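# Screw down every raised hub-cover screw, release the screwdriver

## Task

Using the screwdriver, drive each screw that still sticks up from the hub cover fully flush. Then open the gripper off the screwdriver and pull the hand away so nothing touches it. The screwdriver only spins while its bit is being pressed in against a screw.

## Robot and tools

Robot: two arms, left_arm and right_arm, each ending in a two-finger gripper. The names are labels only; left_arm is mounted on the +y side. Scene frame: origin on the table surface midway between the arms, +x reaching out over the table, +z up. Each state line reports every gripper's end_effector_position (metres) and end_effector_quat_wxyz in that frame. The printed position can be slightly wrong, more so when the arm is stretched far. In a gripper's own axes the fingers extend along +z and close along y. The reported point sits between the finger pads, roughly 1 cm short of the fingertips.

execute_actions(actions): actions is a list of up to 15 actions. Each action is a table of up to 15 rows, one row per 1/30 s control step; an action always lasts 15 steps (0.5 s), and a short table repeats its final row. Every row has 14 numbers in [-1, 1], covering both arms even if one is idle: left dx, dy, dz, rx, ry, rz, opening, then the right arm's seven in the same order. dx to rz are an offset, not a pose: they are measured in that gripper's own axes from its measured pose when the action began (for a call's first action, the last pose a result reported). Rows do not add up; each refers back to that same start. Scale: 1.0 equals 0.6 m or 180 degrees, and rx, ry, rz form one rotation vector. Opening is absolute: +1 is fully open (0.094 m), -1 closed. An empty list just returns state and images.

Each step, the commanded pose is cut to within 70 mm and 16 degrees of the measured pose, and position wins over orientation when both cannot be met. Big offsets may need several actions; after an action the arm only continues up to its last clipped pose. Arms tend to finish a centimetre or more below the target and can creep down further under zero offsets. To hold an arm still, send the correcting offset back to its wanted pose in the first call of a reply and zeros afterward, aiming higher if it still sags. The robot keeps its last command while you are composing.

move(target, speed, blocking): target is one 14-number row laid out as above; its offsets are in each gripper's axes, counted from the pose in the latest result that shows one, and opening is absolute and applied at the start. Both grippers follow straight paths that finish together, lasting 0.5 to 10 s (stopped at 10 s if longer), turning the short way round. Paths ignore obstacles and the other arm. speed is each arm's top speed in m/s, 0.002 to 0.5, default 0.25; turning is capped at twice that in rad/s. Grippers may lag, drift, or overshoot speed, especially with a nearly straight arm. blocking=false returns after 0.5 s while motion continues; before any new execute_actions or move, call wait or stop. The move: line reports the ending (done, off_target, moving, held, fault) and limits: paced means the sent pose was clipped; held means a safety check blocked some steps, after which the arm may rush. Distances to each target are listed; if only one arm is named, the other finished fine.

wait(seconds): 0 to 10 s, arms keep their last command; a running move goes on and the wait ends early when it finishes. wait(0) checks progress. stop(): brakes a running move, needing some distance; fingers keep moving.

zoom_image(camera, region): camera is cam_high, cam_left_wrist or cam_right_wrist (each 504x504; cam_high about 47 degrees vertical field, wrist cameras about 80). region is [x0, y0, x1, y1] in pixels from the top-left corner, no larger than 504 by 504.

finished_scene(scene): give the current scene's number once the screws are flush and the gripper is clear; it is final. A reply with no tool call ends everything, so do not stop early.

Result lines: Hand target shows where the controller is currently steering each gripper. A pose unreachable line means the clearance check altered or blocked that arm's command. grip_measured gives finger opening on the command scale (the last Joint positions value is the opening in metres); readings may be off about 1 mm. To grip firmly command about 0.03 below grip_measured, less for a lighter hold; pads push roughly 50 to 62 N. Joint torques include offsets and noise. MOTOR HOT appears from 75 °C; at 90 °C that arm halts for 10 s, and at 100 °C it goes limp and falls (OVER-TEMPERATURE FAULT). FAULT lines mean an arm stopped. Joint ranges (rad): waist -2.618 to 3.054, shoulder 0.000 to 3.142, elbow 0.000 to 3.142, wrist pitch -1.571 to 1.571, wrist yaw -1.571 to 1.571, wrist roll -2.094 to 2.094.

Cautions: contact force grows with speed and with how far the target lies beyond the contact point, so approach screws slowly and press the bit in only modestly along the screw axis. Random tugs may pull on the held screwdriver or nudge loose items. Never let the arms collide or shove each other, never drop or slam the tool, and never knock anything off or out of the work area.

Each tool is called after "Emit:" by a JSON object that holds its "fn" and its "kwargs", one argument or row to a line.

## Session

Emit:
{"fn": "execute_actions", "kwargs": {
  "actions": []
}}

Scene clock: 0.00 s.
left_arm: end_effector_position=(+0.3467, +0.4813, +0.1214) grip_measured=+1.000 end_effector_quat_wxyz=(-0.458, +0.627, -0.557, +0.295) | right_arm: end_effector_position=(+0.3625, -0.0742, +0.3201) grip_measured=+1.000 end_effector_quat_wxyz=(+0.690, -0.630, +0.210, -0.286)
Joint positions: left_arm=[ 0.649  1.443  0.539  0.448  0.397 -1.228  0.094] | right_arm=[ 0.584  1.504  0.893  0.735 -0.336 -1.601  0.094]
Joint velocities: left_arm=[-0.007  0.022  0.002  0.022  0.007  0.007  0.   ] | right_arm=[-0.002 -0.002  0.007  0.007 -0.022 -0.066  0.   ]
Joint torques (N m, as the arm reports them, + toward a larger angle): no reading
Motor temperatures (°C, as the motors report them): left_arm=[26 26 26 29 25 28] | right_arm=[28 26 28 29 28 27]
Hand target (left_arm): +0.347, +0.482, +0.123; -0.460, +0.624, -0.559, +0.293
Hand target (right_arm): +0.361, -0.075, +0.331; +0.697, -0.622, +0.207, -0.290

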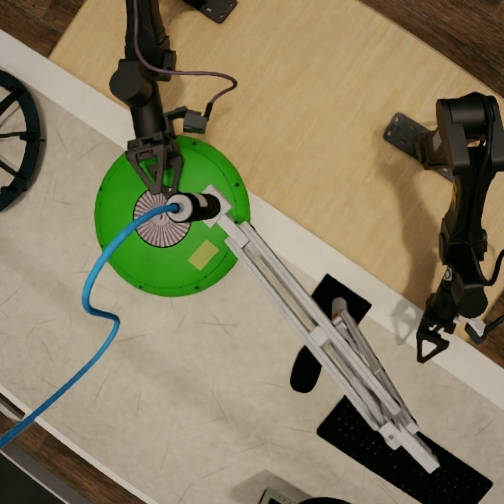

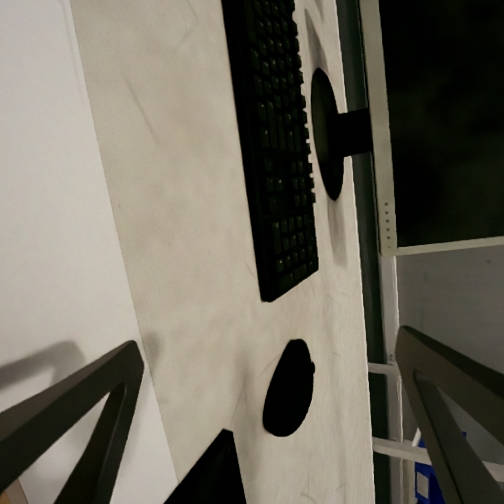

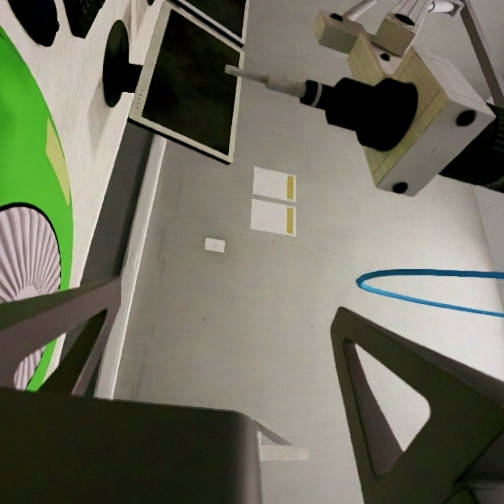

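Emit:
{"fn": "zoom_image", "kwargs": {
  "camera": "cam_high",
  "region": [70, 110, 290, 330]
}}

Region (70, 110, 290, 330) of cam_high's 504x504 image, scaled by 2.291, with more detail than that image has.

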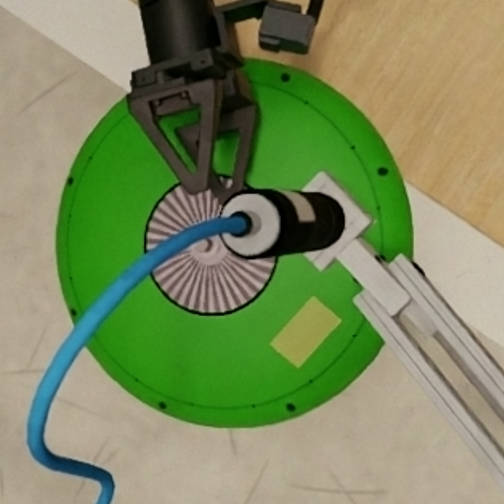

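Emit:
{"fn": "move", "kwargs": {
  "target": [0,0,0,0,0,0,1, 0,0,-0.1,0,0,0.5,1],
  "speed": 0.4
}}

Scene clock: 3.43 s.
left_arm: end_effector_position=(+0.3467, +0.4813, +0.1214) grip_measured=+1.000 end_effector_quat_wxyz=(-0.458, +0.627, -0.557, +0.295) | right_arm: end_effector_position=(+0.3281, -0.1135, +0.3057) grip_measured=+1.000 end_effector_quat_wxyz=(+0.687, -0.301, +0.599, +0.280)
Joint positions: left_arm=[ 0.649  1.443  0.539  0.448  0.397 -1.228  0.094] | right_arm=[ 0.519  1.318  0.696  0.731 -0.399 -0.036  0.094]
Joint velocities: left_arm=[-0.007  0.002  0.002  0.037 -0.037 -0.037  0.   ] | right_arm=[-0.022 -0.002  0.002 -0.022 -0.051  0.037  0.   ]
Joint torques (N m, as the arm reports them, + toward a larger angle): left_arm=[-0.05 -4.69  6.2   1.96  0.08 -0.01] | right_arm=[-0.77 -6.26  6.14  1.07 -0.08  0.07]
Motor temperatures (°C, as the motors report them): left_arm=[26 27 27 30 25 28] | right_arm=[28 27 29 29 28 27]
Hand target (left_arm): +0.347, +0.481, +0.121; -0.458, +0.627, -0.557, +0.295
Hand target (right_arm): +0.323, -0.118, +0.314; +0.691, -0.297, +0.594, +0.285
Off the commanded pose (left_arm): 0.000 m, 0 deg.
Off the commanded pose (right_arm): 0.010 m, 1 deg.
move: done

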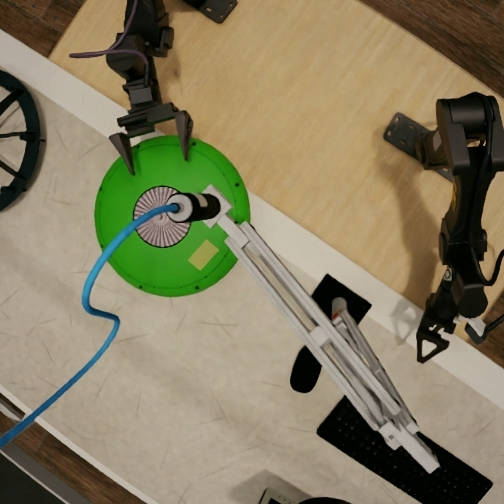

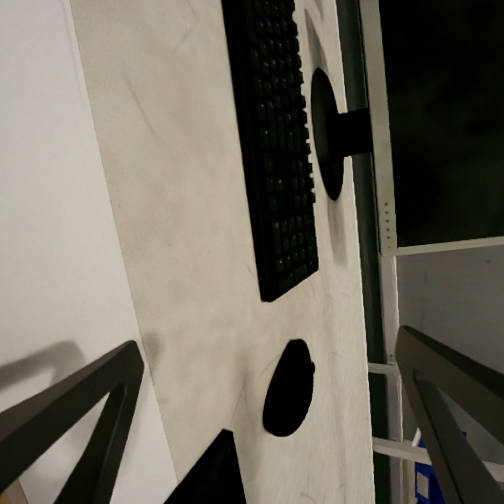

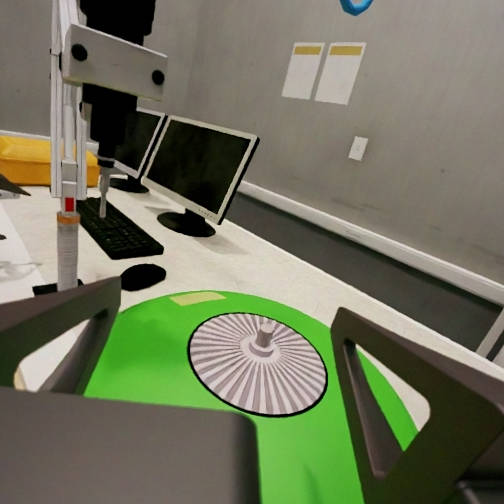

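Emit:
{"fn": "move", "kwargs": {
  "target": [0,0,0,0,0,0.4,1, -0.25,0.12,-0.03,0,0,0,1],
  "speed": 0.3
}}

Scene clock: 6.53 s.
left_arm: end_effector_position=(+0.3467, +0.4813, +0.1214) grip_measured=+1.000 end_effector_quat_wxyz=(+0.544, -0.184, +0.818, +0.028) | right_arm: end_effector_position=(+0.2568, -0.0761, +0.4263) grip_measured=+1.000 end_effector_quat_wxyz=(+0.669, -0.304, +0.618, +0.281)
Joint positions: left_arm=[0.649 1.443 0.539 0.448 0.397 0.018 0.094] | right_arm=[ 0.815  1.115  1.106  0.062 -0.108 -0.054  0.094]
Joint velocities: left_arm=[-0.002  0.002 -0.002  0.007  0.066  0.022  0.   ] | right_arm=[-0.002 -0.007  0.002  0.037 -0.022  0.022  0.   ]
Joint torques (N m, as the arm reports them, + toward a larger angle): left_arm=[-0.04 -4.67  6.2   1.96  0.08  0.02] | right_arm=[ 0.71 -4.8   9.07  1.15  0.15 -0.13]
Motor temperatures (°C, as the motors report them): left_arm=[26 27 27 31 25 28] | right_arm=[28 27 31 30 28 27]
Hand target (left_arm): +0.347, +0.481, +0.121; +0.544, -0.179, +0.819, +0.031
Hand target (right_arm): +0.247, -0.084, +0.450; +0.687, -0.299, +0.599, +0.282
Off the commanded pose (left_arm): 0.000 m, 1 deg.
Off the commanded pose (right_arm): 0.025 m, 3 deg.
move: off_target (right_arm)

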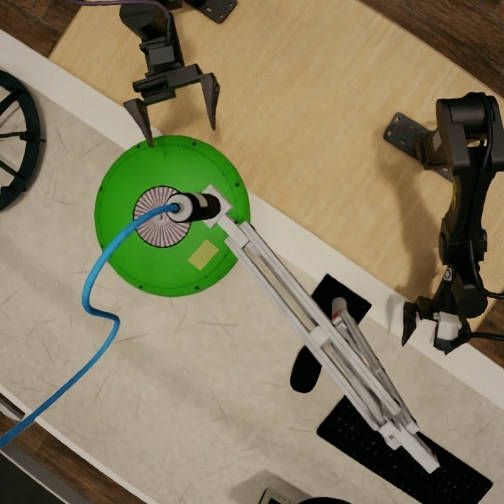

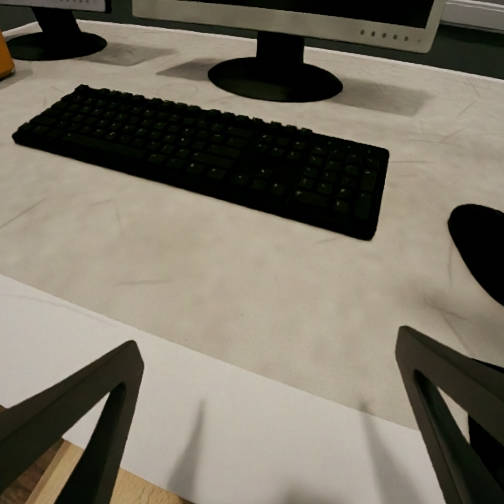

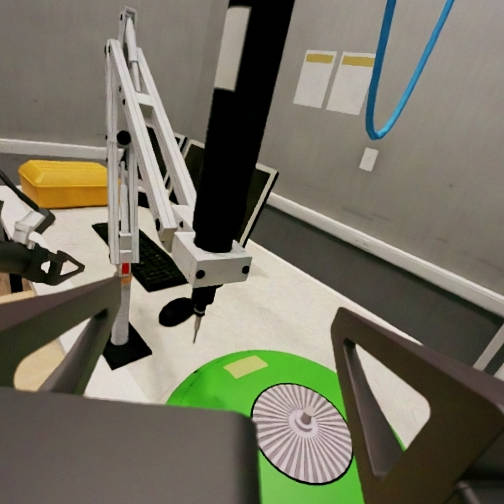

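Emit:
{"fn": "move", "kwargs": {
  "target": [-0.1,-0.33,-0.3,0.4,0,0.18,1, -0.07,0,0.11,0,0,0.02,1],
  "speed": 0.3
}}

Scene clock: 10.00 s.
left_arm: end_effector_position=(+0.2747, +0.2700, +0.2721) grip_measured=+1.000 end_effector_quat_wxyz=(+0.523, +0.364, +0.715, -0.286) | right_arm: end_effector_position=(+0.2985, -0.0302, +0.4632) grip_measured=+1.000 end_effector_quat_wxyz=(+0.658, -0.290, +0.628, +0.298)
Joint positions: left_arm=[ 0.591  1.428  1.238 -1.55   1.274  1.717  0.094] | right_arm=[ 0.832  1.381  1.441 -0.016 -0.093 -0.003  0.094]
Joint velocities: left_arm=[-0.012  0.017  0.012  0.037 -0.066  0.051  0.   ] | right_arm=[-0.022 -0.007 -0.002  0.051 -0.022  0.007  0.   ]
Joint torques (N m, as the arm reports them, + toward a larger angle): left_arm=[-0.91 -2.95  8.07 -0.2   0.56  0.04] | right_arm=[ 0.71 -3.79  9.19  1.13  0.15  0.07]
Motor temperatures (°C, as the motors report them): left_arm=[26 27 28 31 25 28] | right_arm=[28 27 32 31 28 27]
Hand target (left_arm): +0.277, +0.268, +0.278; +0.525, +0.369, +0.710, -0.290
Hand target (right_arm): +0.298, -0.027, +0.470; +0.660, -0.284, +0.627, +0.302
Off the commanded pose (left_arm): 0.007 m, 5 deg.
Off the commanded pose (right_arm): 0.009 m, 1 deg.
joint sent to its limit (left arm) — the command would take joint 4 (wrist pitch) past its lower limit, so that joint was sent only as far as its limit.
move: off_target (left_arm)

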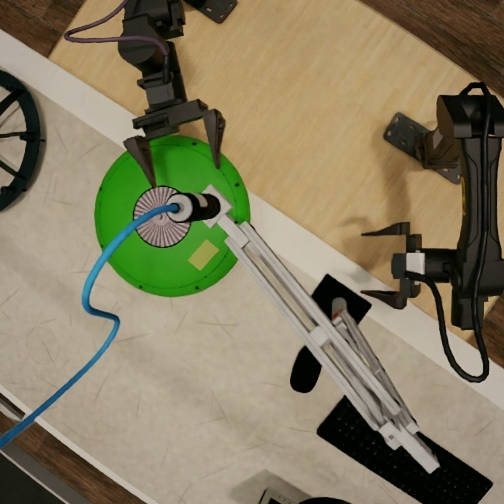

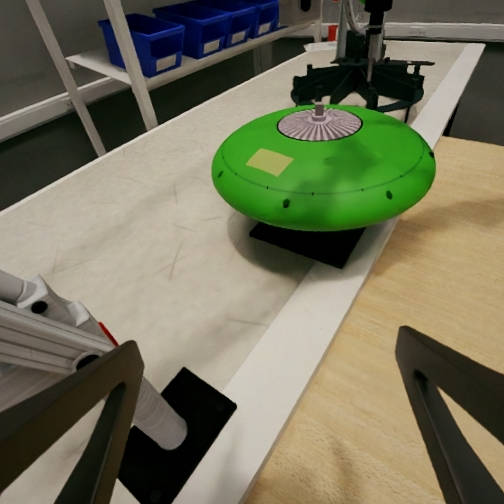

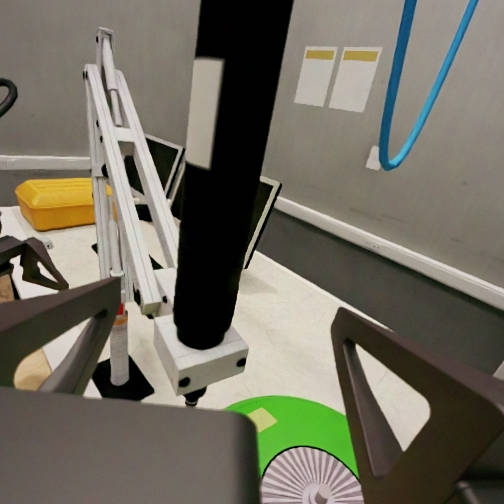

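Emit:
{"fn": "zoom_image", "kwargs": {
  "camera": "cam_left_wrist",
  "region": [200, 60, 450, 250]
}}

Emit:
{"fn": "zoom_image", "kwargs": {
  "camera": "cam_high",
  "region": [85, 130, 265, 310]
}}

Region (200, 60, 450, 250) of cam_left_wrist's 504x504 image, scaled by 2.016, with more detail than that image has; it fills the top 383 rows of this view, and the rest is white.

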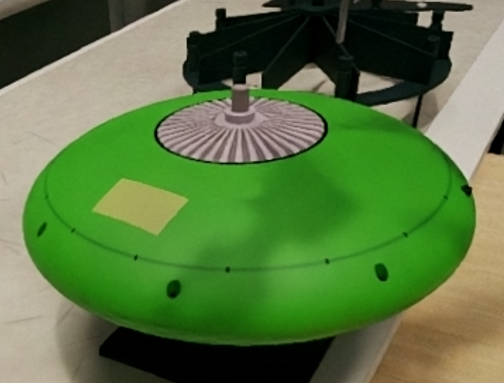

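Region (85, 130, 265, 310) of cam_high's 504x504 image, scaled by 2.800, with more detail than that image has.

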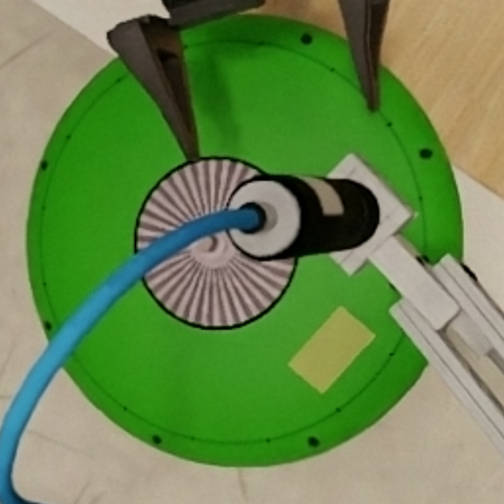

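Emit:
{"fn": "move", "kwargs": {
  "target": [0,0,0,0,0,0,1, 0.3,-0.3,-0.3,0,0,0,1],
  "speed": 0.3
}}

Scene clock: 12.57 s.
left_arm: end_effector_position=(+0.2740, +0.2699, +0.2707) grip_measured=+1.000 end_effector_quat_wxyz=(+0.520, +0.366, +0.717, -0.285) | right_arm: end_effector_position=(+0.3164, -0.2788, +0.2816) grip_measured=+1.000 end_effector_quat_wxyz=(+0.663, -0.299, +0.625, +0.284)
Joint positions: left_arm=[ 0.591  1.428  1.238 -1.553  1.265  1.72   0.094] | right_arm=[-0.172  1.189  0.562  0.712 -1.088  0.034  0.094]
Joint velocities: left_arm=[-0.017 -0.012 -0.017 -0.037 -0.037 -0.051  0.   ] | right_arm=[-0.017  0.002 -0.012  0.066  0.007 -0.022  0.   ]
Joint torques (N m, as the arm reports them, + toward a larger angle): left_arm=[-0.05 -3.92  5.57  0.02  0.55 -0.04] | right_arm=[-0.43 -1.67  5.47  1.02 -0.08  0.06]
Motor temperatures (°C, as the motors report them): left_arm=[26 27 28 30 25 28] | right_arm=[28 27 32 31 28 28]
Hand target (left_arm): +0.275, +0.270, +0.272; +0.523, +0.364, +0.715, -0.286
Hand target (right_arm): +0.317, -0.280, +0.275; +0.657, -0.295, +0.629, +0.293
Off the commanded pose (left_arm): 0.002 m, 1 deg.
Off the commanded pose (right_arm): 0.008 m, 2 deg.
move: done

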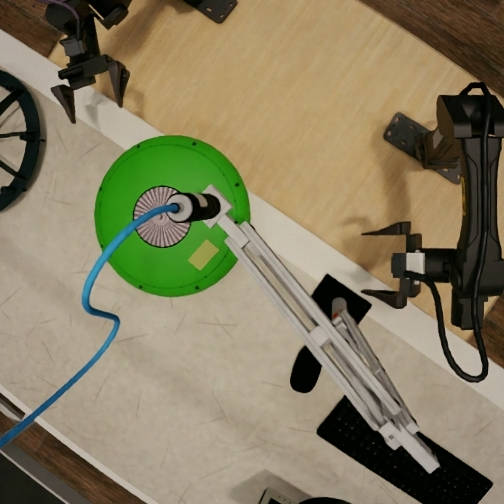

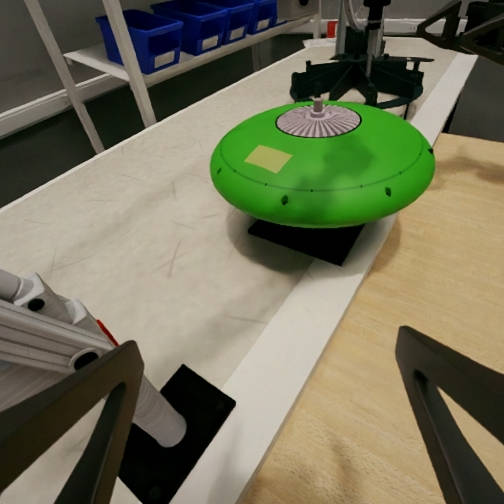

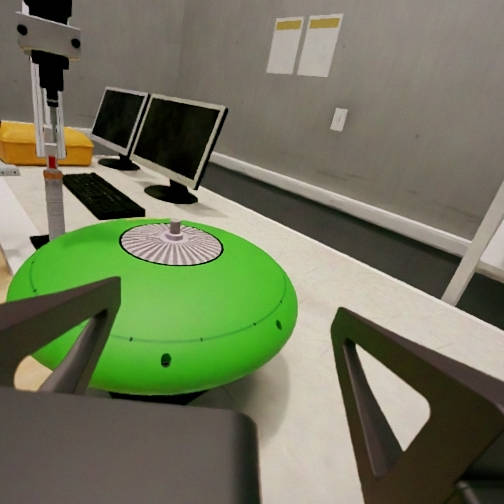

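Emit:
{"fn": "zoom_image", "kwargs": {
  "camera": "cam_right_wrist",
  "region": [120, 220, 320, 400]
}}

Emit:
{"fn": "zoom_image", "kwargs": {
  "camera": "cam_high",
  "region": [90, 220, 210, 310]
}}

Emit:
{"fn": "zoom_image", "kwargs": {
  "camera": "cam_high",
  "region": [90, 130, 250, 200]
}}

Region (120, 220, 320, 400) of cam_right_wrist's 504x504 image, scaled by 2.520, with more detail than that image has; it fills the top 454 rows of this view, and the rest is white.

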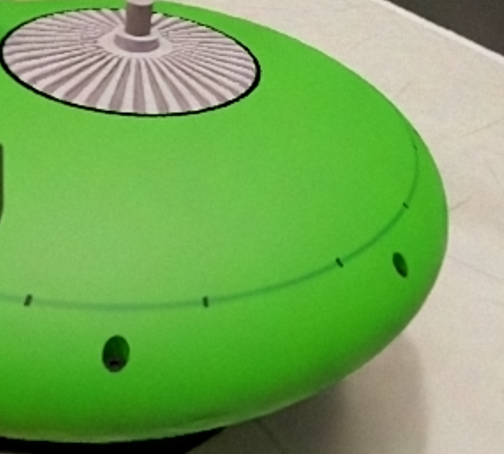

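Region (90, 220, 210, 310) of cam_high's 504x504 image, scaled by 4.200, with more detail than that image has; it fills the top 378 rows of this view, and the rest is white.

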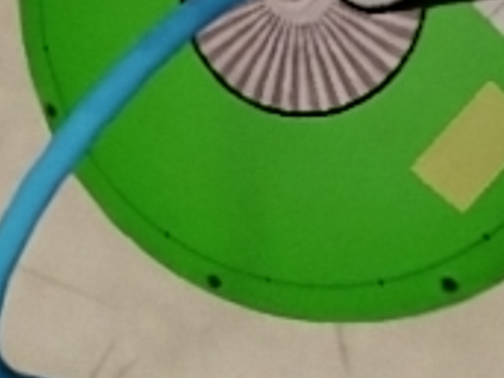

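Region (90, 130, 250, 200) of cam_high's 504x504 image, scaled by 3.150, with more detail than that image has; it fills the top 220 rows of this view, and the rest is white.

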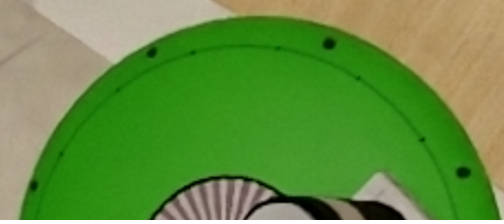

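Emit:
{"fn": "move", "kwargs": {
  "target": [0,0,0,0,0,0,1, -0.05,-0.22,0.2,-0.12,0,0,1],
  "speed": 0.3
}}

Scene clock: 14.37 s.
left_arm: end_effector_position=(+0.2735, +0.2702, +0.2693) grip_measured=+1.000 end_effector_quat_wxyz=(+0.517, +0.367, +0.719, -0.284) | right_arm: end_effector_position=(+0.4940, -0.2849, +0.3069) grip_measured=+1.000 end_effector_quat_wxyz=(+0.600, -0.410, +0.564, +0.392)
Joint positions: left_arm=[ 0.591  1.428  1.238 -1.553  1.257  1.72   0.094] | right_arm=[-0.134  2.067  1.584  0.652 -1.406  0.118  0.094]
Joint velocities: left_arm=[ 0.002  0.002 -0.007  0.037  0.007 -0.037  0.   ] | right_arm=[-0.002 -0.002 -0.007 -0.081 -0.007 -0.051  0.   ]
Joint torques (N m, as the arm reports them, + toward a larger angle): left_arm=[-0.05 -3.94  5.56  0.    0.55 -0.01] | right_arm=[ 0.64 -9.8   8.7   0.55  0.02  0.04]
Motor temperatures (°C, as the motors report them): left_arm=[26 27 28 30 25 28] | right_arm=[28 28 32 31 28 28]
Hand target (left_arm): +0.274, +0.270, +0.271; +0.520, +0.366, +0.717, -0.285
Hand target (right_arm): +0.493, -0.280, +0.315; +0.597, -0.417, +0.559, +0.397
Off the commanded pose (left_arm): 0.001 m, 0 deg.
Off the commanded pose (right_arm): 0.018 m, 1 deg.
move: off_target (right_arm)

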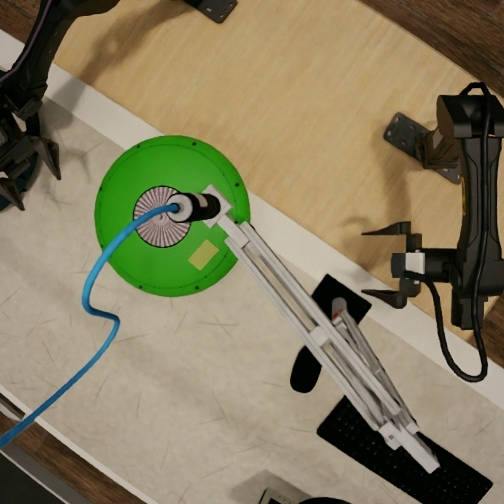

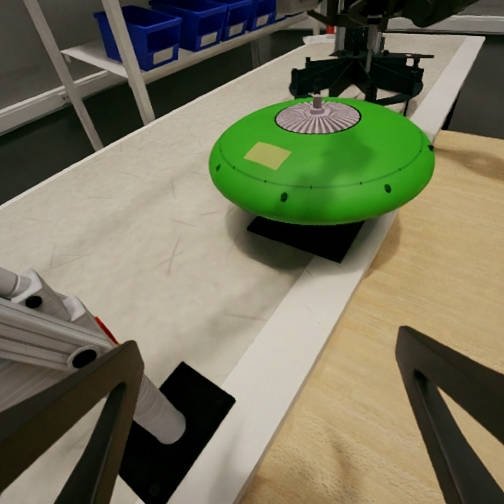

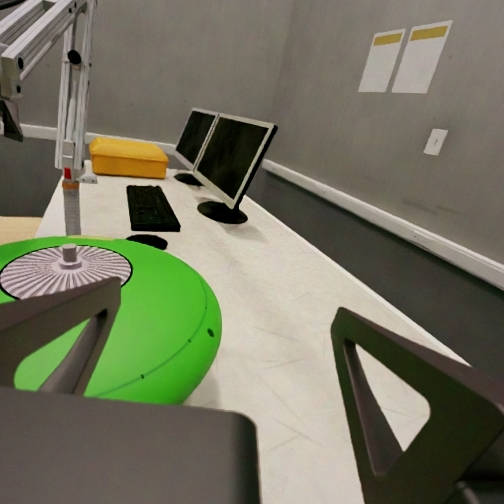

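Emit:
{"fn": "move", "kwargs": {
  "target": [0,0,0,0,0,0,1, -0.03,-0.03,0.22,0,0,0,1],
  "speed": 0.3
}}

Emit:
{"fn": "zoom_image", "kwargs": {
  "camera": "cam_right_wrist",
  "region": [60, 220, 300, 420]
}}

Scene clock: 15.63 s.
left_arm: end_effector_position=(+0.2730, +0.2704, +0.2679) grip_measured=+1.000 end_effector_quat_wxyz=(+0.514, +0.369, +0.721, -0.283) | right_arm: end_effector_position=(+0.5534, -0.1643, +0.3237) grip_measured=+1.000 end_effector_quat_wxyz=(+0.593, -0.410, +0.563, +0.404)
Joint positions: left_arm=[ 0.591  1.428  1.238 -1.553  1.249  1.72   0.094] | right_arm=[ 0.12   2.281  2.017  0.345 -1.173  0.042  0.094]
Joint velocities: left_arm=[-0.007 -0.002 -0.007 -0.007 -0.037 -0.022  0.   ] | right_arm=[-0.017 -0.017  0.027 -0.125  0.022 -0.037  0.   ]
Joint torques (N m, as the arm reports them, + toward a larger angle): left_arm=[-0.05 -3.93  5.58 -0.01  0.55 -0.01] | right_arm=[ -0.52 -11.18   9.15   0.75   0.17  -0.1 ]
Motor temperatures (°C, as the motors report them): left_arm=[26 27 28 30 25 28] | right_arm=[28 28 33 31 28 28]
Hand target (left_arm): +0.273, +0.270, +0.269; +0.517, +0.367, +0.719, -0.284
Hand target (right_arm): +0.558, -0.169, +0.329; +0.601, -0.408, +0.563, +0.394
Off the commanded pose (left_arm): 0.001 m, 0 deg.
Off the commanded pose (right_arm): 0.008 m, 2 deg.
move: done

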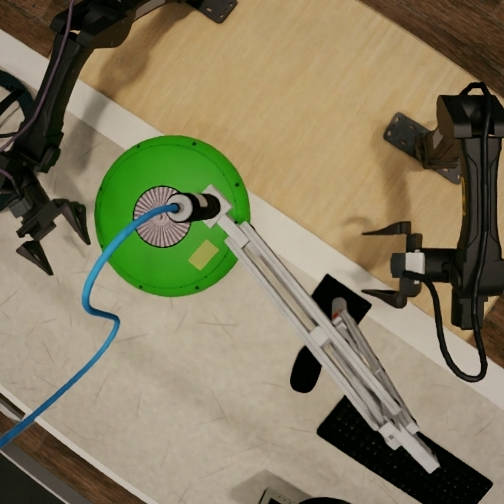

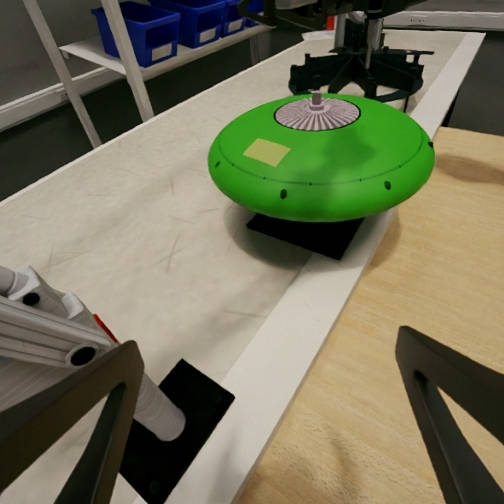

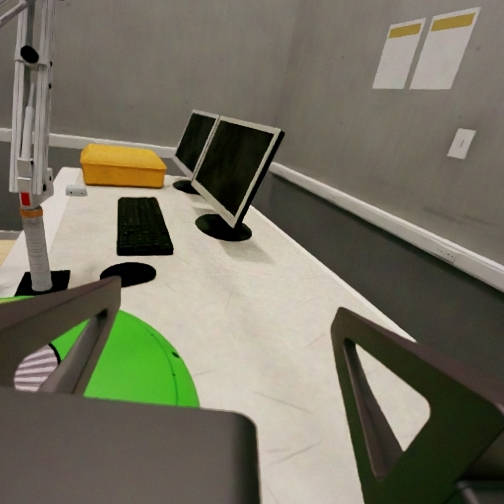

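Region (60, 220, 300, 420) of cam_right_wrist's 504x504 image, scaled by 2.100, with more detail than that image has.

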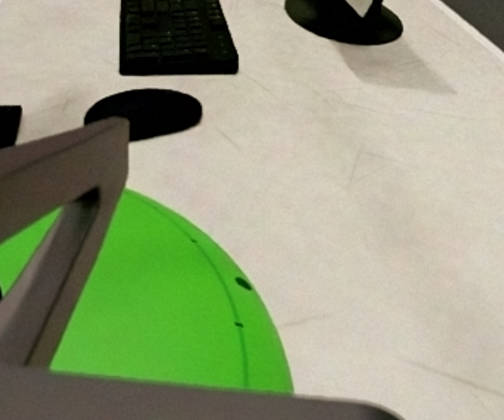

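Emit:
{"fn": "move", "kwargs": {
  "target": [0,0,0,0,0,0,1, -0.25,0.517,0,0.12,0,0,1],
  "speed": 0.3
}}

Emit:
{"fn": "move", "kwargs": {
  "target": [0,0,0,0,0,0,1, -0.02,0,0.13,0,0,0,1],
  "speed": 0.15
}}

Scene clock: 17.97 s.
left_arm: end_effector_position=(+0.2725, +0.2706, +0.2664) grip_measured=+1.000 end_effector_quat_wxyz=(+0.510, +0.370, +0.723, -0.282) | right_arm: end_effector_position=(+0.2679, -0.0554, +0.4584) grip_measured=+1.000 end_effector_quat_wxyz=(+0.645, -0.290, +0.642, +0.295)
Joint positions: left_arm=[ 0.591  1.428  1.238 -1.553  1.24   1.72   0.094] | right_arm=[ 0.848  1.243  1.359 -0.11  -0.072  0.004  0.094]
Joint velocities: left_arm=[ 0.017 -0.007  0.007 -0.007  0.007  0.037  0.   ] | right_arm=[ 0.017 -0.002  0.007 -0.081 -0.007  0.007  0.   ]
Joint torques (N m, as the arm reports them, + toward a larger angle): left_arm=[-0.04 -3.93  5.56 -0.01  0.55 -0.02] | right_arm=[ 0.89 -4.23  9.08  1.11  0.15 -0.16]
Motor temperatures (°C, as the motors report them): left_arm=[26 27 28 30 25 28] | right_arm=[28 29 33 31 28 28]
Hand target (left_arm): +0.273, +0.270, +0.268; +0.513, +0.369, +0.721, -0.283
Hand target (right_arm): +0.261, -0.059, +0.475; +0.658, -0.289, +0.630, +0.295
Off the commanded pose (left_arm): 0.002 m, 1 deg.
Off the commanded pose (right_arm): 0.015 m, 2 deg.
move: off_target (right_arm); limits=paced

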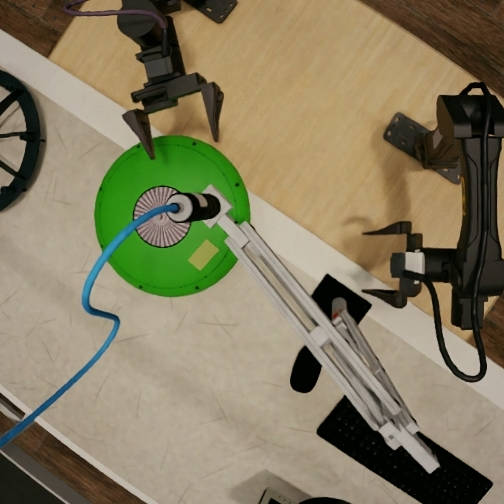

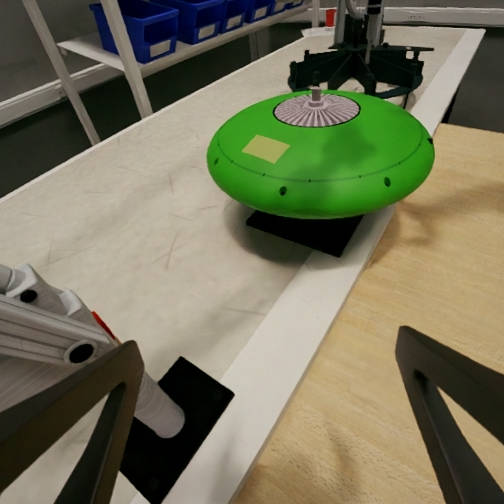

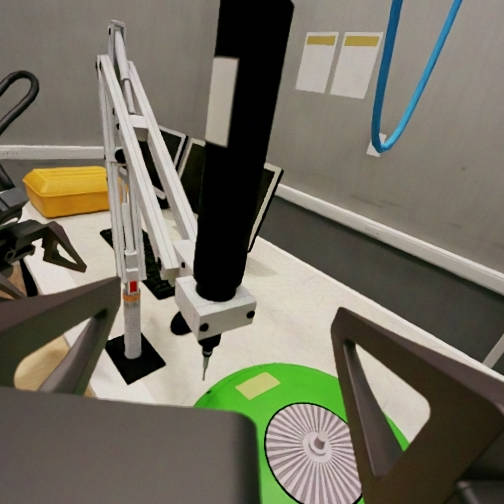

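Scene clock: 19.03 s.
left_arm: end_effector_position=(+0.2720, +0.2709, +0.2650) grip_measured=+1.000 end_effector_quat_wxyz=(+0.507, +0.372, +0.725, -0.281) | right_arm: end_effector_position=(+0.3237, -0.0002, +0.4562) grip_measured=+1.000 end_effector_quat_wxyz=(+0.636, -0.293, +0.651, +0.291)
Joint positions: left_arm=[ 0.591  1.428  1.238 -1.553  1.231  1.72   0.094] | right_arm=[ 0.848  1.534  1.613 -0.1   -0.071  0.004  0.094]
Joint velocities: left_arm=[ 0.002 -0.017  0.012 -0.051  0.037 -0.081  0.   ] | right_arm=[-0.012 -0.022 -0.022  0.037  0.022  0.022  0.   ]
Joint torques (N m, as the arm reports them, + toward a larger angle): left_arm=[-0.05 -3.94  5.56 -0.01  0.55 -0.01] | right_arm=[ 0.92 -5.63  9.12  1.25  0.14 -0.04]
Motor temperatures (°C, as the motors report them): left_arm=[26 27 28 30 25 28] | right_arm=[28 29 33 32 28 28]
Hand target (left_arm): +0.273, +0.271, +0.266; +0.510, +0.370, +0.723, -0.282
Hand target (right_arm): +0.320, +0.002, +0.469; +0.645, -0.290, +0.642, +0.295
Off the commanded pose (left_arm): 0.001 m, 0 deg.
Off the commanded pose (right_arm): 0.016 m, 2 deg.
move: off_target (right_arm)

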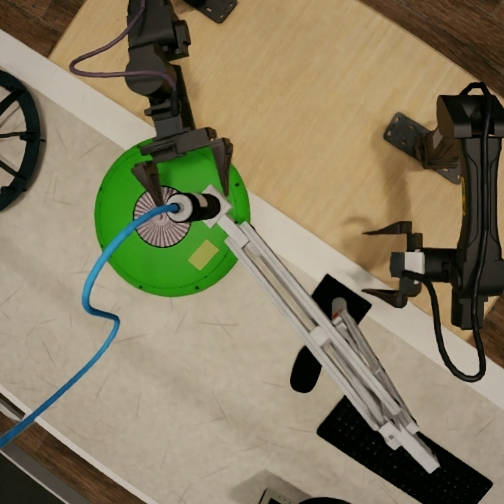

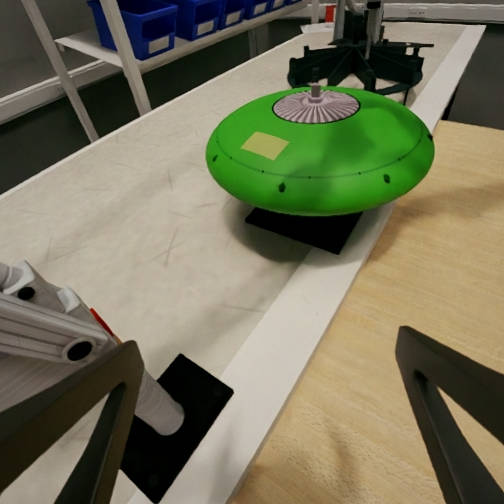

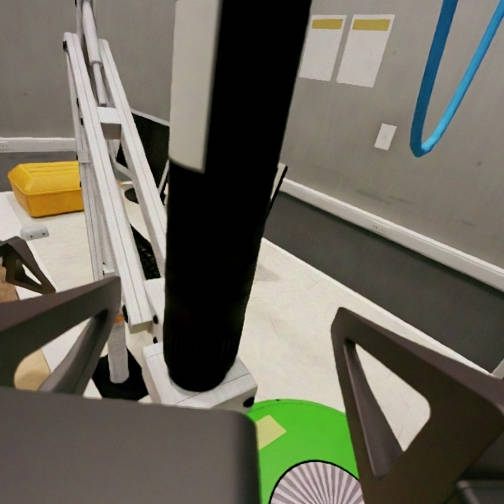

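Emit:
{"fn": "move", "kwargs": {
  "target": [0,-0.2,0.12,0,-0.03,0,-1, -0.02,0.013,0.042,0,-0.015,0,1],
  "speed": 0.1
}}

Emit:
{"fn": "move", "kwargs": {
  "target": [0,0,0,0,0,0,-1, -0.015,0,0,0,0,0,-0.3],
  "speed": 0.1
}}

Scene clock: 21.47 s.
left_arm: end_effector_position=(+0.2143, +0.1494, +0.2387) grip_measured=-0.992 end_effector_quat_wxyz=(+0.530, +0.365, +0.706, -0.296) | right_arm: end_effector_position=(+0.3361, +0.0206, +0.4529) grip_measured=+1.000 end_effector_quat_wxyz=(+0.639, -0.293, +0.648, +0.293)
Joint positions: left_arm=[ 0.081  0.658  0.591 -0.501  1.059  0.475  0.   ] | right_arm=[ 0.865  1.617  1.672 -0.067 -0.056  0.004  0.094]
Joint velocities: left_arm=[-0.017 -0.007 -0.002 -0.022 -0.081  0.007 -0.   ] | right_arm=[-0.007 -0.007  0.007 -0.037  0.037 -0.007  0.   ]
Joint torques (N m, as the arm reports them, + toward a larger angle): left_arm=[-0.74 -1.18  5.32  1.6   0.2  -0.1 ] | right_arm=[ 0.68 -5.96  9.22  1.36  0.14 -0.01]
Motor temperatures (°C, as the motors report them): left_arm=[26 27 28 30 25 28] | right_arm=[28 29 34 32 28 28]
Hand target (left_arm): +0.209, +0.147, +0.236; +0.530, +0.367, +0.704, -0.299
Hand target (right_arm): +0.335, +0.023, +0.467; +0.651, -0.286, +0.636, +0.298
Off the commanded pose (left_arm): 0.008 m, 2 deg.
Off the commanded pose (right_arm): 0.015 m, 2 deg.
move: off_target (right_arm)

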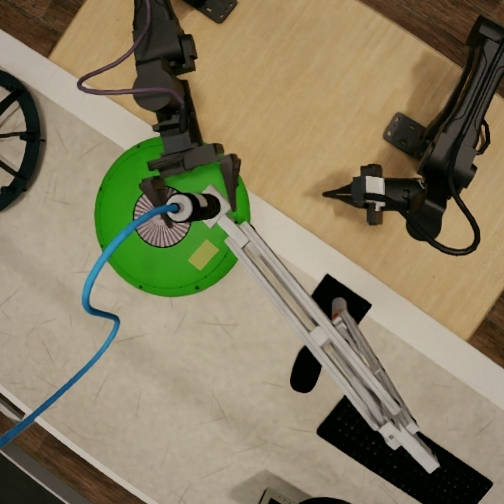

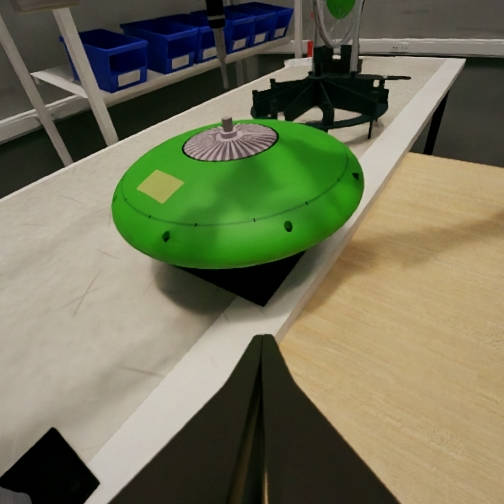

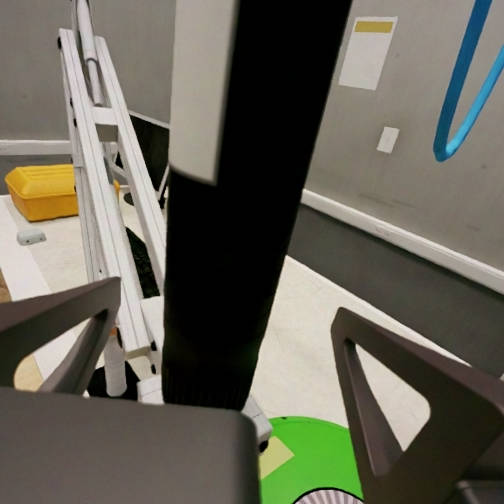

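Scene clock: 22.20 s.
left_arm: end_effector_position=(+0.2144, +0.1495, +0.2387) grip_measured=-0.992 end_effector_quat_wxyz=(+0.530, +0.365, +0.706, -0.296) | right_arm: end_effector_position=(+0.3324, +0.0221, +0.4565) grip_measured=-0.223 end_effector_quat_wxyz=(+0.637, -0.300, +0.646, +0.294)
Joint positions: left_arm=[ 0.081  0.658  0.591 -0.501  1.059  0.475  0.   ] | right_arm=[ 0.869  1.617  1.69  -0.087 -0.066 -0.003  0.037]
Joint velocities: left_arm=[-0.002  0.012 -0.012 -0.037 -0.037 -0.037  0.   ] | right_arm=[ 0.012  0.012  0.002  0.007  0.11  -0.007 -0.001]
Joint torques (N m, as the arm reports them, + toward a larger angle): left_arm=[-0.05  0.97  6.81  1.6   0.24 -0.01] | right_arm=[-0.44 -5.86  9.13  1.08  0.11  0.04]
Motor temperatures (°C, as the motors report them): left_arm=[26 27 28 30 25 28] | right_arm=[28 29 34 32 28 28]
Hand target (left_arm): +0.214, +0.149, +0.239; +0.530, +0.365, +0.706, -0.296
Hand target (right_arm): +0.336, +0.020, +0.462; +0.640, -0.293, +0.648, +0.293
Off the commanded pose (left_arm): 0.000 m, 0 deg.
Off the commanded pose (right_arm): 0.007 m, 1 deg.
move: done

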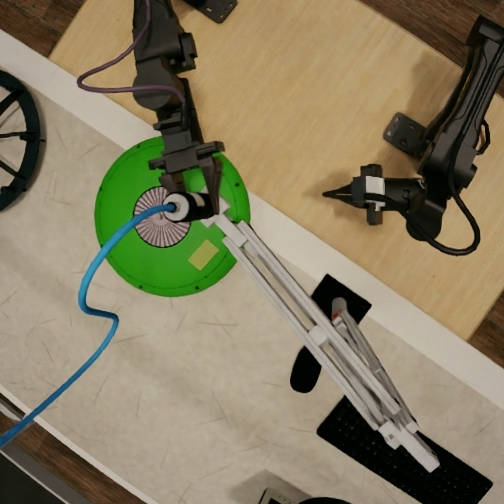

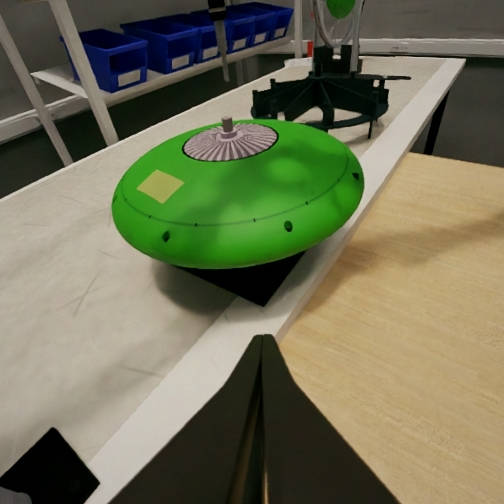

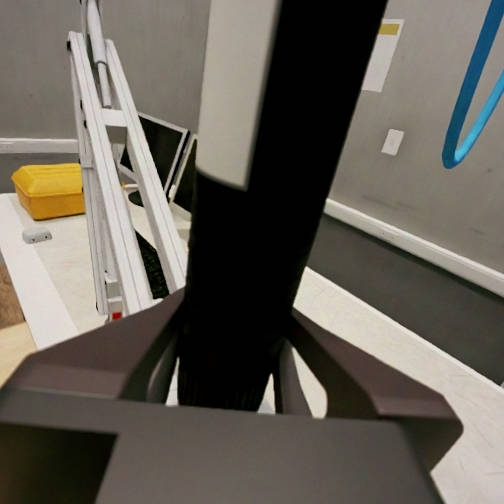

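Emit:
{"fn": "zoom_image", "kwargs": {
  "camera": "cam_left_wrist",
  "region": [250, 130, 390, 250]
}}

Region (250, 130, 390, 250) of cam_left_wrist's 504x504 image, scaled by 3.600, with more detail than that image has; it fills the top 432 rows of this view, and the rest is white.

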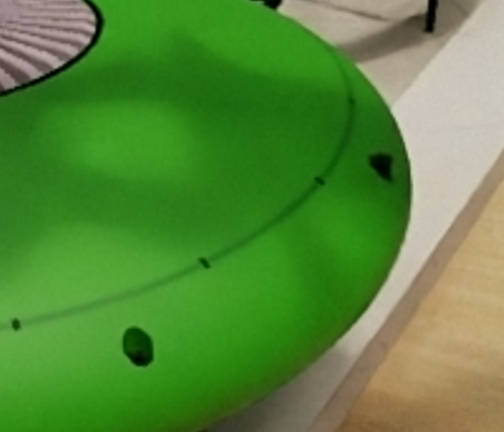

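Emit:
{"fn": "move", "kwargs": {
  "target": [0,0,0,0,0,0,-1, 0.15,-0.11,-0.21,0,0,0,-0.27],
  "speed": 0.15
}}

Scene clock: 24.10 s.
left_arm: end_effector_position=(+0.2144, +0.1495, +0.2387) grip_measured=-0.992 end_effector_quat_wxyz=(+0.530, +0.365, +0.706, -0.296) | right_arm: end_effector_position=(+0.3027, -0.1130, +0.3656) grip_measured=-0.223 end_effector_quat_wxyz=(+0.636, -0.302, +0.649, +0.288)
Joint positions: left_arm=[ 0.081  0.658  0.591 -0.501  1.059  0.475  0.   ] | right_arm=[ 0.56   1.154  0.961  0.167 -0.367 -0.019  0.037]
Joint velocities: left_arm=[-0.002  0.007 -0.012 -0.037 -0.066 -0.007 -0.001] | right_arm=[ 0.002 -0.002 -0.007  0.007 -0.022  0.007 -0.   ]
Joint torques (N m, as the arm reports them, + toward a larger angle): left_arm=[-0.05  0.98  6.8   1.6   0.23 -0.01] | right_arm=[-0.67 -4.72  6.41  1.12 -0.14  0.02]
Motor temperatures (°C, as the motors report them): left_arm=[26 27 28 31 25 28] | right_arm=[28 29 34 32 28 27]
Hand target (left_arm): +0.214, +0.149, +0.239; +0.530, +0.365, +0.706, -0.296
Hand target (right_arm): +0.297, -0.117, +0.369; +0.638, -0.302, +0.646, +0.293
Off the commanded pose (left_arm): 0.000 m, 0 deg.
Off the commanded pose (right_arm): 0.006 m, 1 deg.
move: done

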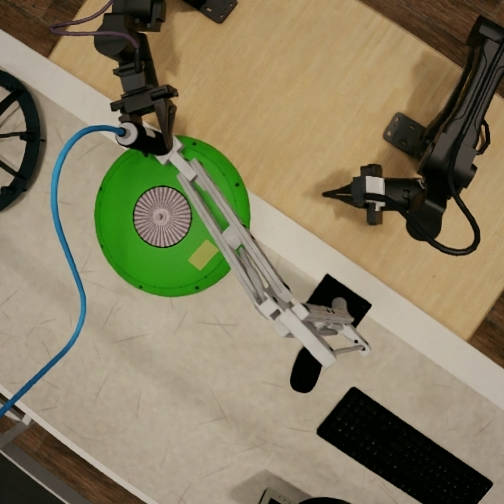

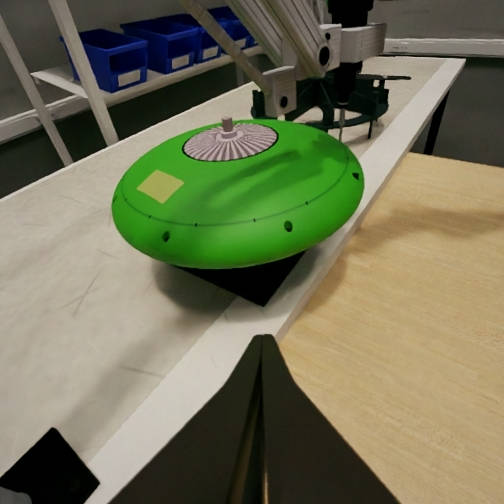

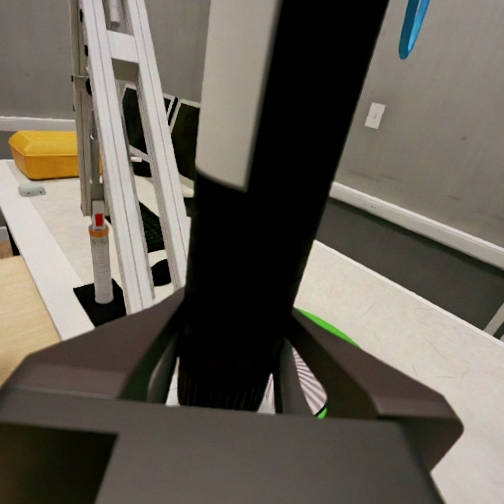

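Emit:
{"fn": "move", "kwargs": {
  "target": [0,-0.08,0.1,0,0,0,-1, 0.01,0.0,-0.045,0,0,0,-0.27],
  "speed": 0.1
}}

Emit:
{"fn": "zoom_image", "kwargs": {
  "camera": "cam_high",
  "region": [110, 90, 230, 190]
}}

Emit:
{"fn": "zoom_image", "kwargs": {
  "camera": "cam_left_wrist",
  "region": [250, 80, 410, 240]
}}

Scene clock: 25.83 s.
left_arm: end_effector_position=(+0.2091, +0.0751, +0.2267) grip_measured=-0.992 end_effector_quat_wxyz=(+0.530, +0.373, +0.705, -0.287) | right_arm: end_effector_position=(+0.2928, -0.1296, +0.3598) grip_measured=-0.223 end_effector_quat_wxyz=(+0.640, -0.297, +0.650, +0.284)
Joint positions: left_arm=[-0.543  0.635  0.481 -0.158  0.479  0.139  0.   ] | right_arm=[ 0.525  1.081  0.894  0.164 -0.389 -0.02   0.037]
Joint velocities: left_arm=[ 0.002  0.007 -0.002 -0.066  0.022 -0.037 -0.   ] | right_arm=[-0.022 -0.007 -0.002 -0.051 -0.095  0.022 -0.   ]
Joint torques (N m, as the arm reports them, + toward a larger angle): left_arm=[-0.81  0.22  5.49  2.04  0.02 -0.09] | right_arm=[-0.64 -4.63  6.35  0.94 -0.22 -0.05]
Motor temperatures (°C, as the motors report them): left_arm=[26 27 28 31 25 28] | right_arm=[28 29 34 32 28 27]
Hand target (left_arm): +0.207, +0.074, +0.219; +0.525, +0.372, +0.709, -0.289
Hand target (right_arm): +0.285, -0.133, +0.360; +0.636, -0.302, +0.649, +0.288
Off the commanded pose (left_arm): 0.004 m, 1 deg.
Off the commanded pose (right_arm): 0.009 m, 1 deg.
move: done

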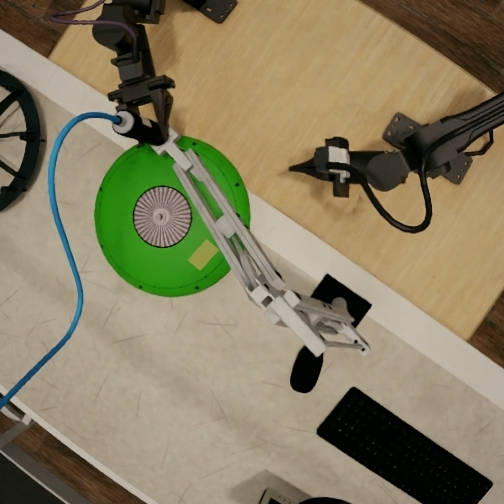

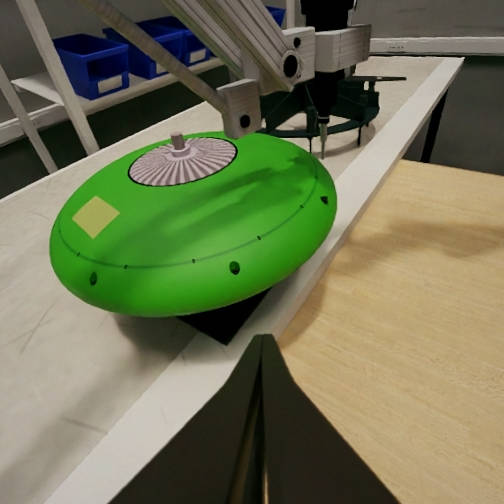

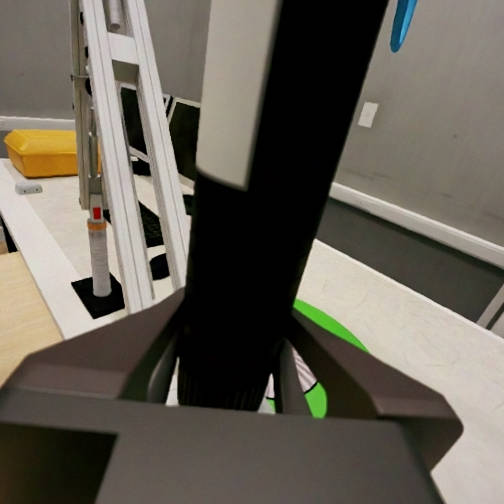

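Region (110, 90, 230, 190) of cam_high's 504x504 image, scaled by 4.200, with more detail than that image has.

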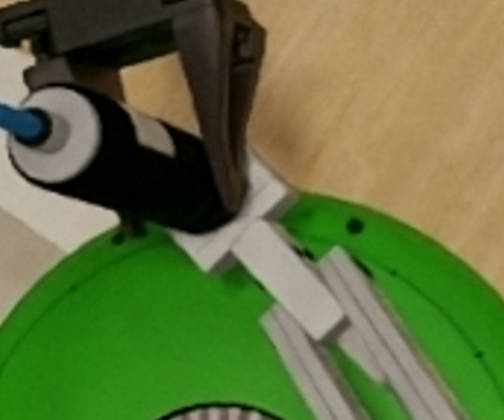

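Region (250, 80, 410, 240) of cam_left_wrist's 504x504 image, scaled by 3.150, with more detail than that image has.

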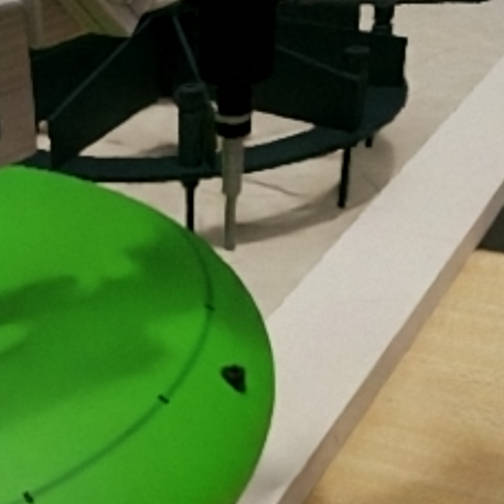

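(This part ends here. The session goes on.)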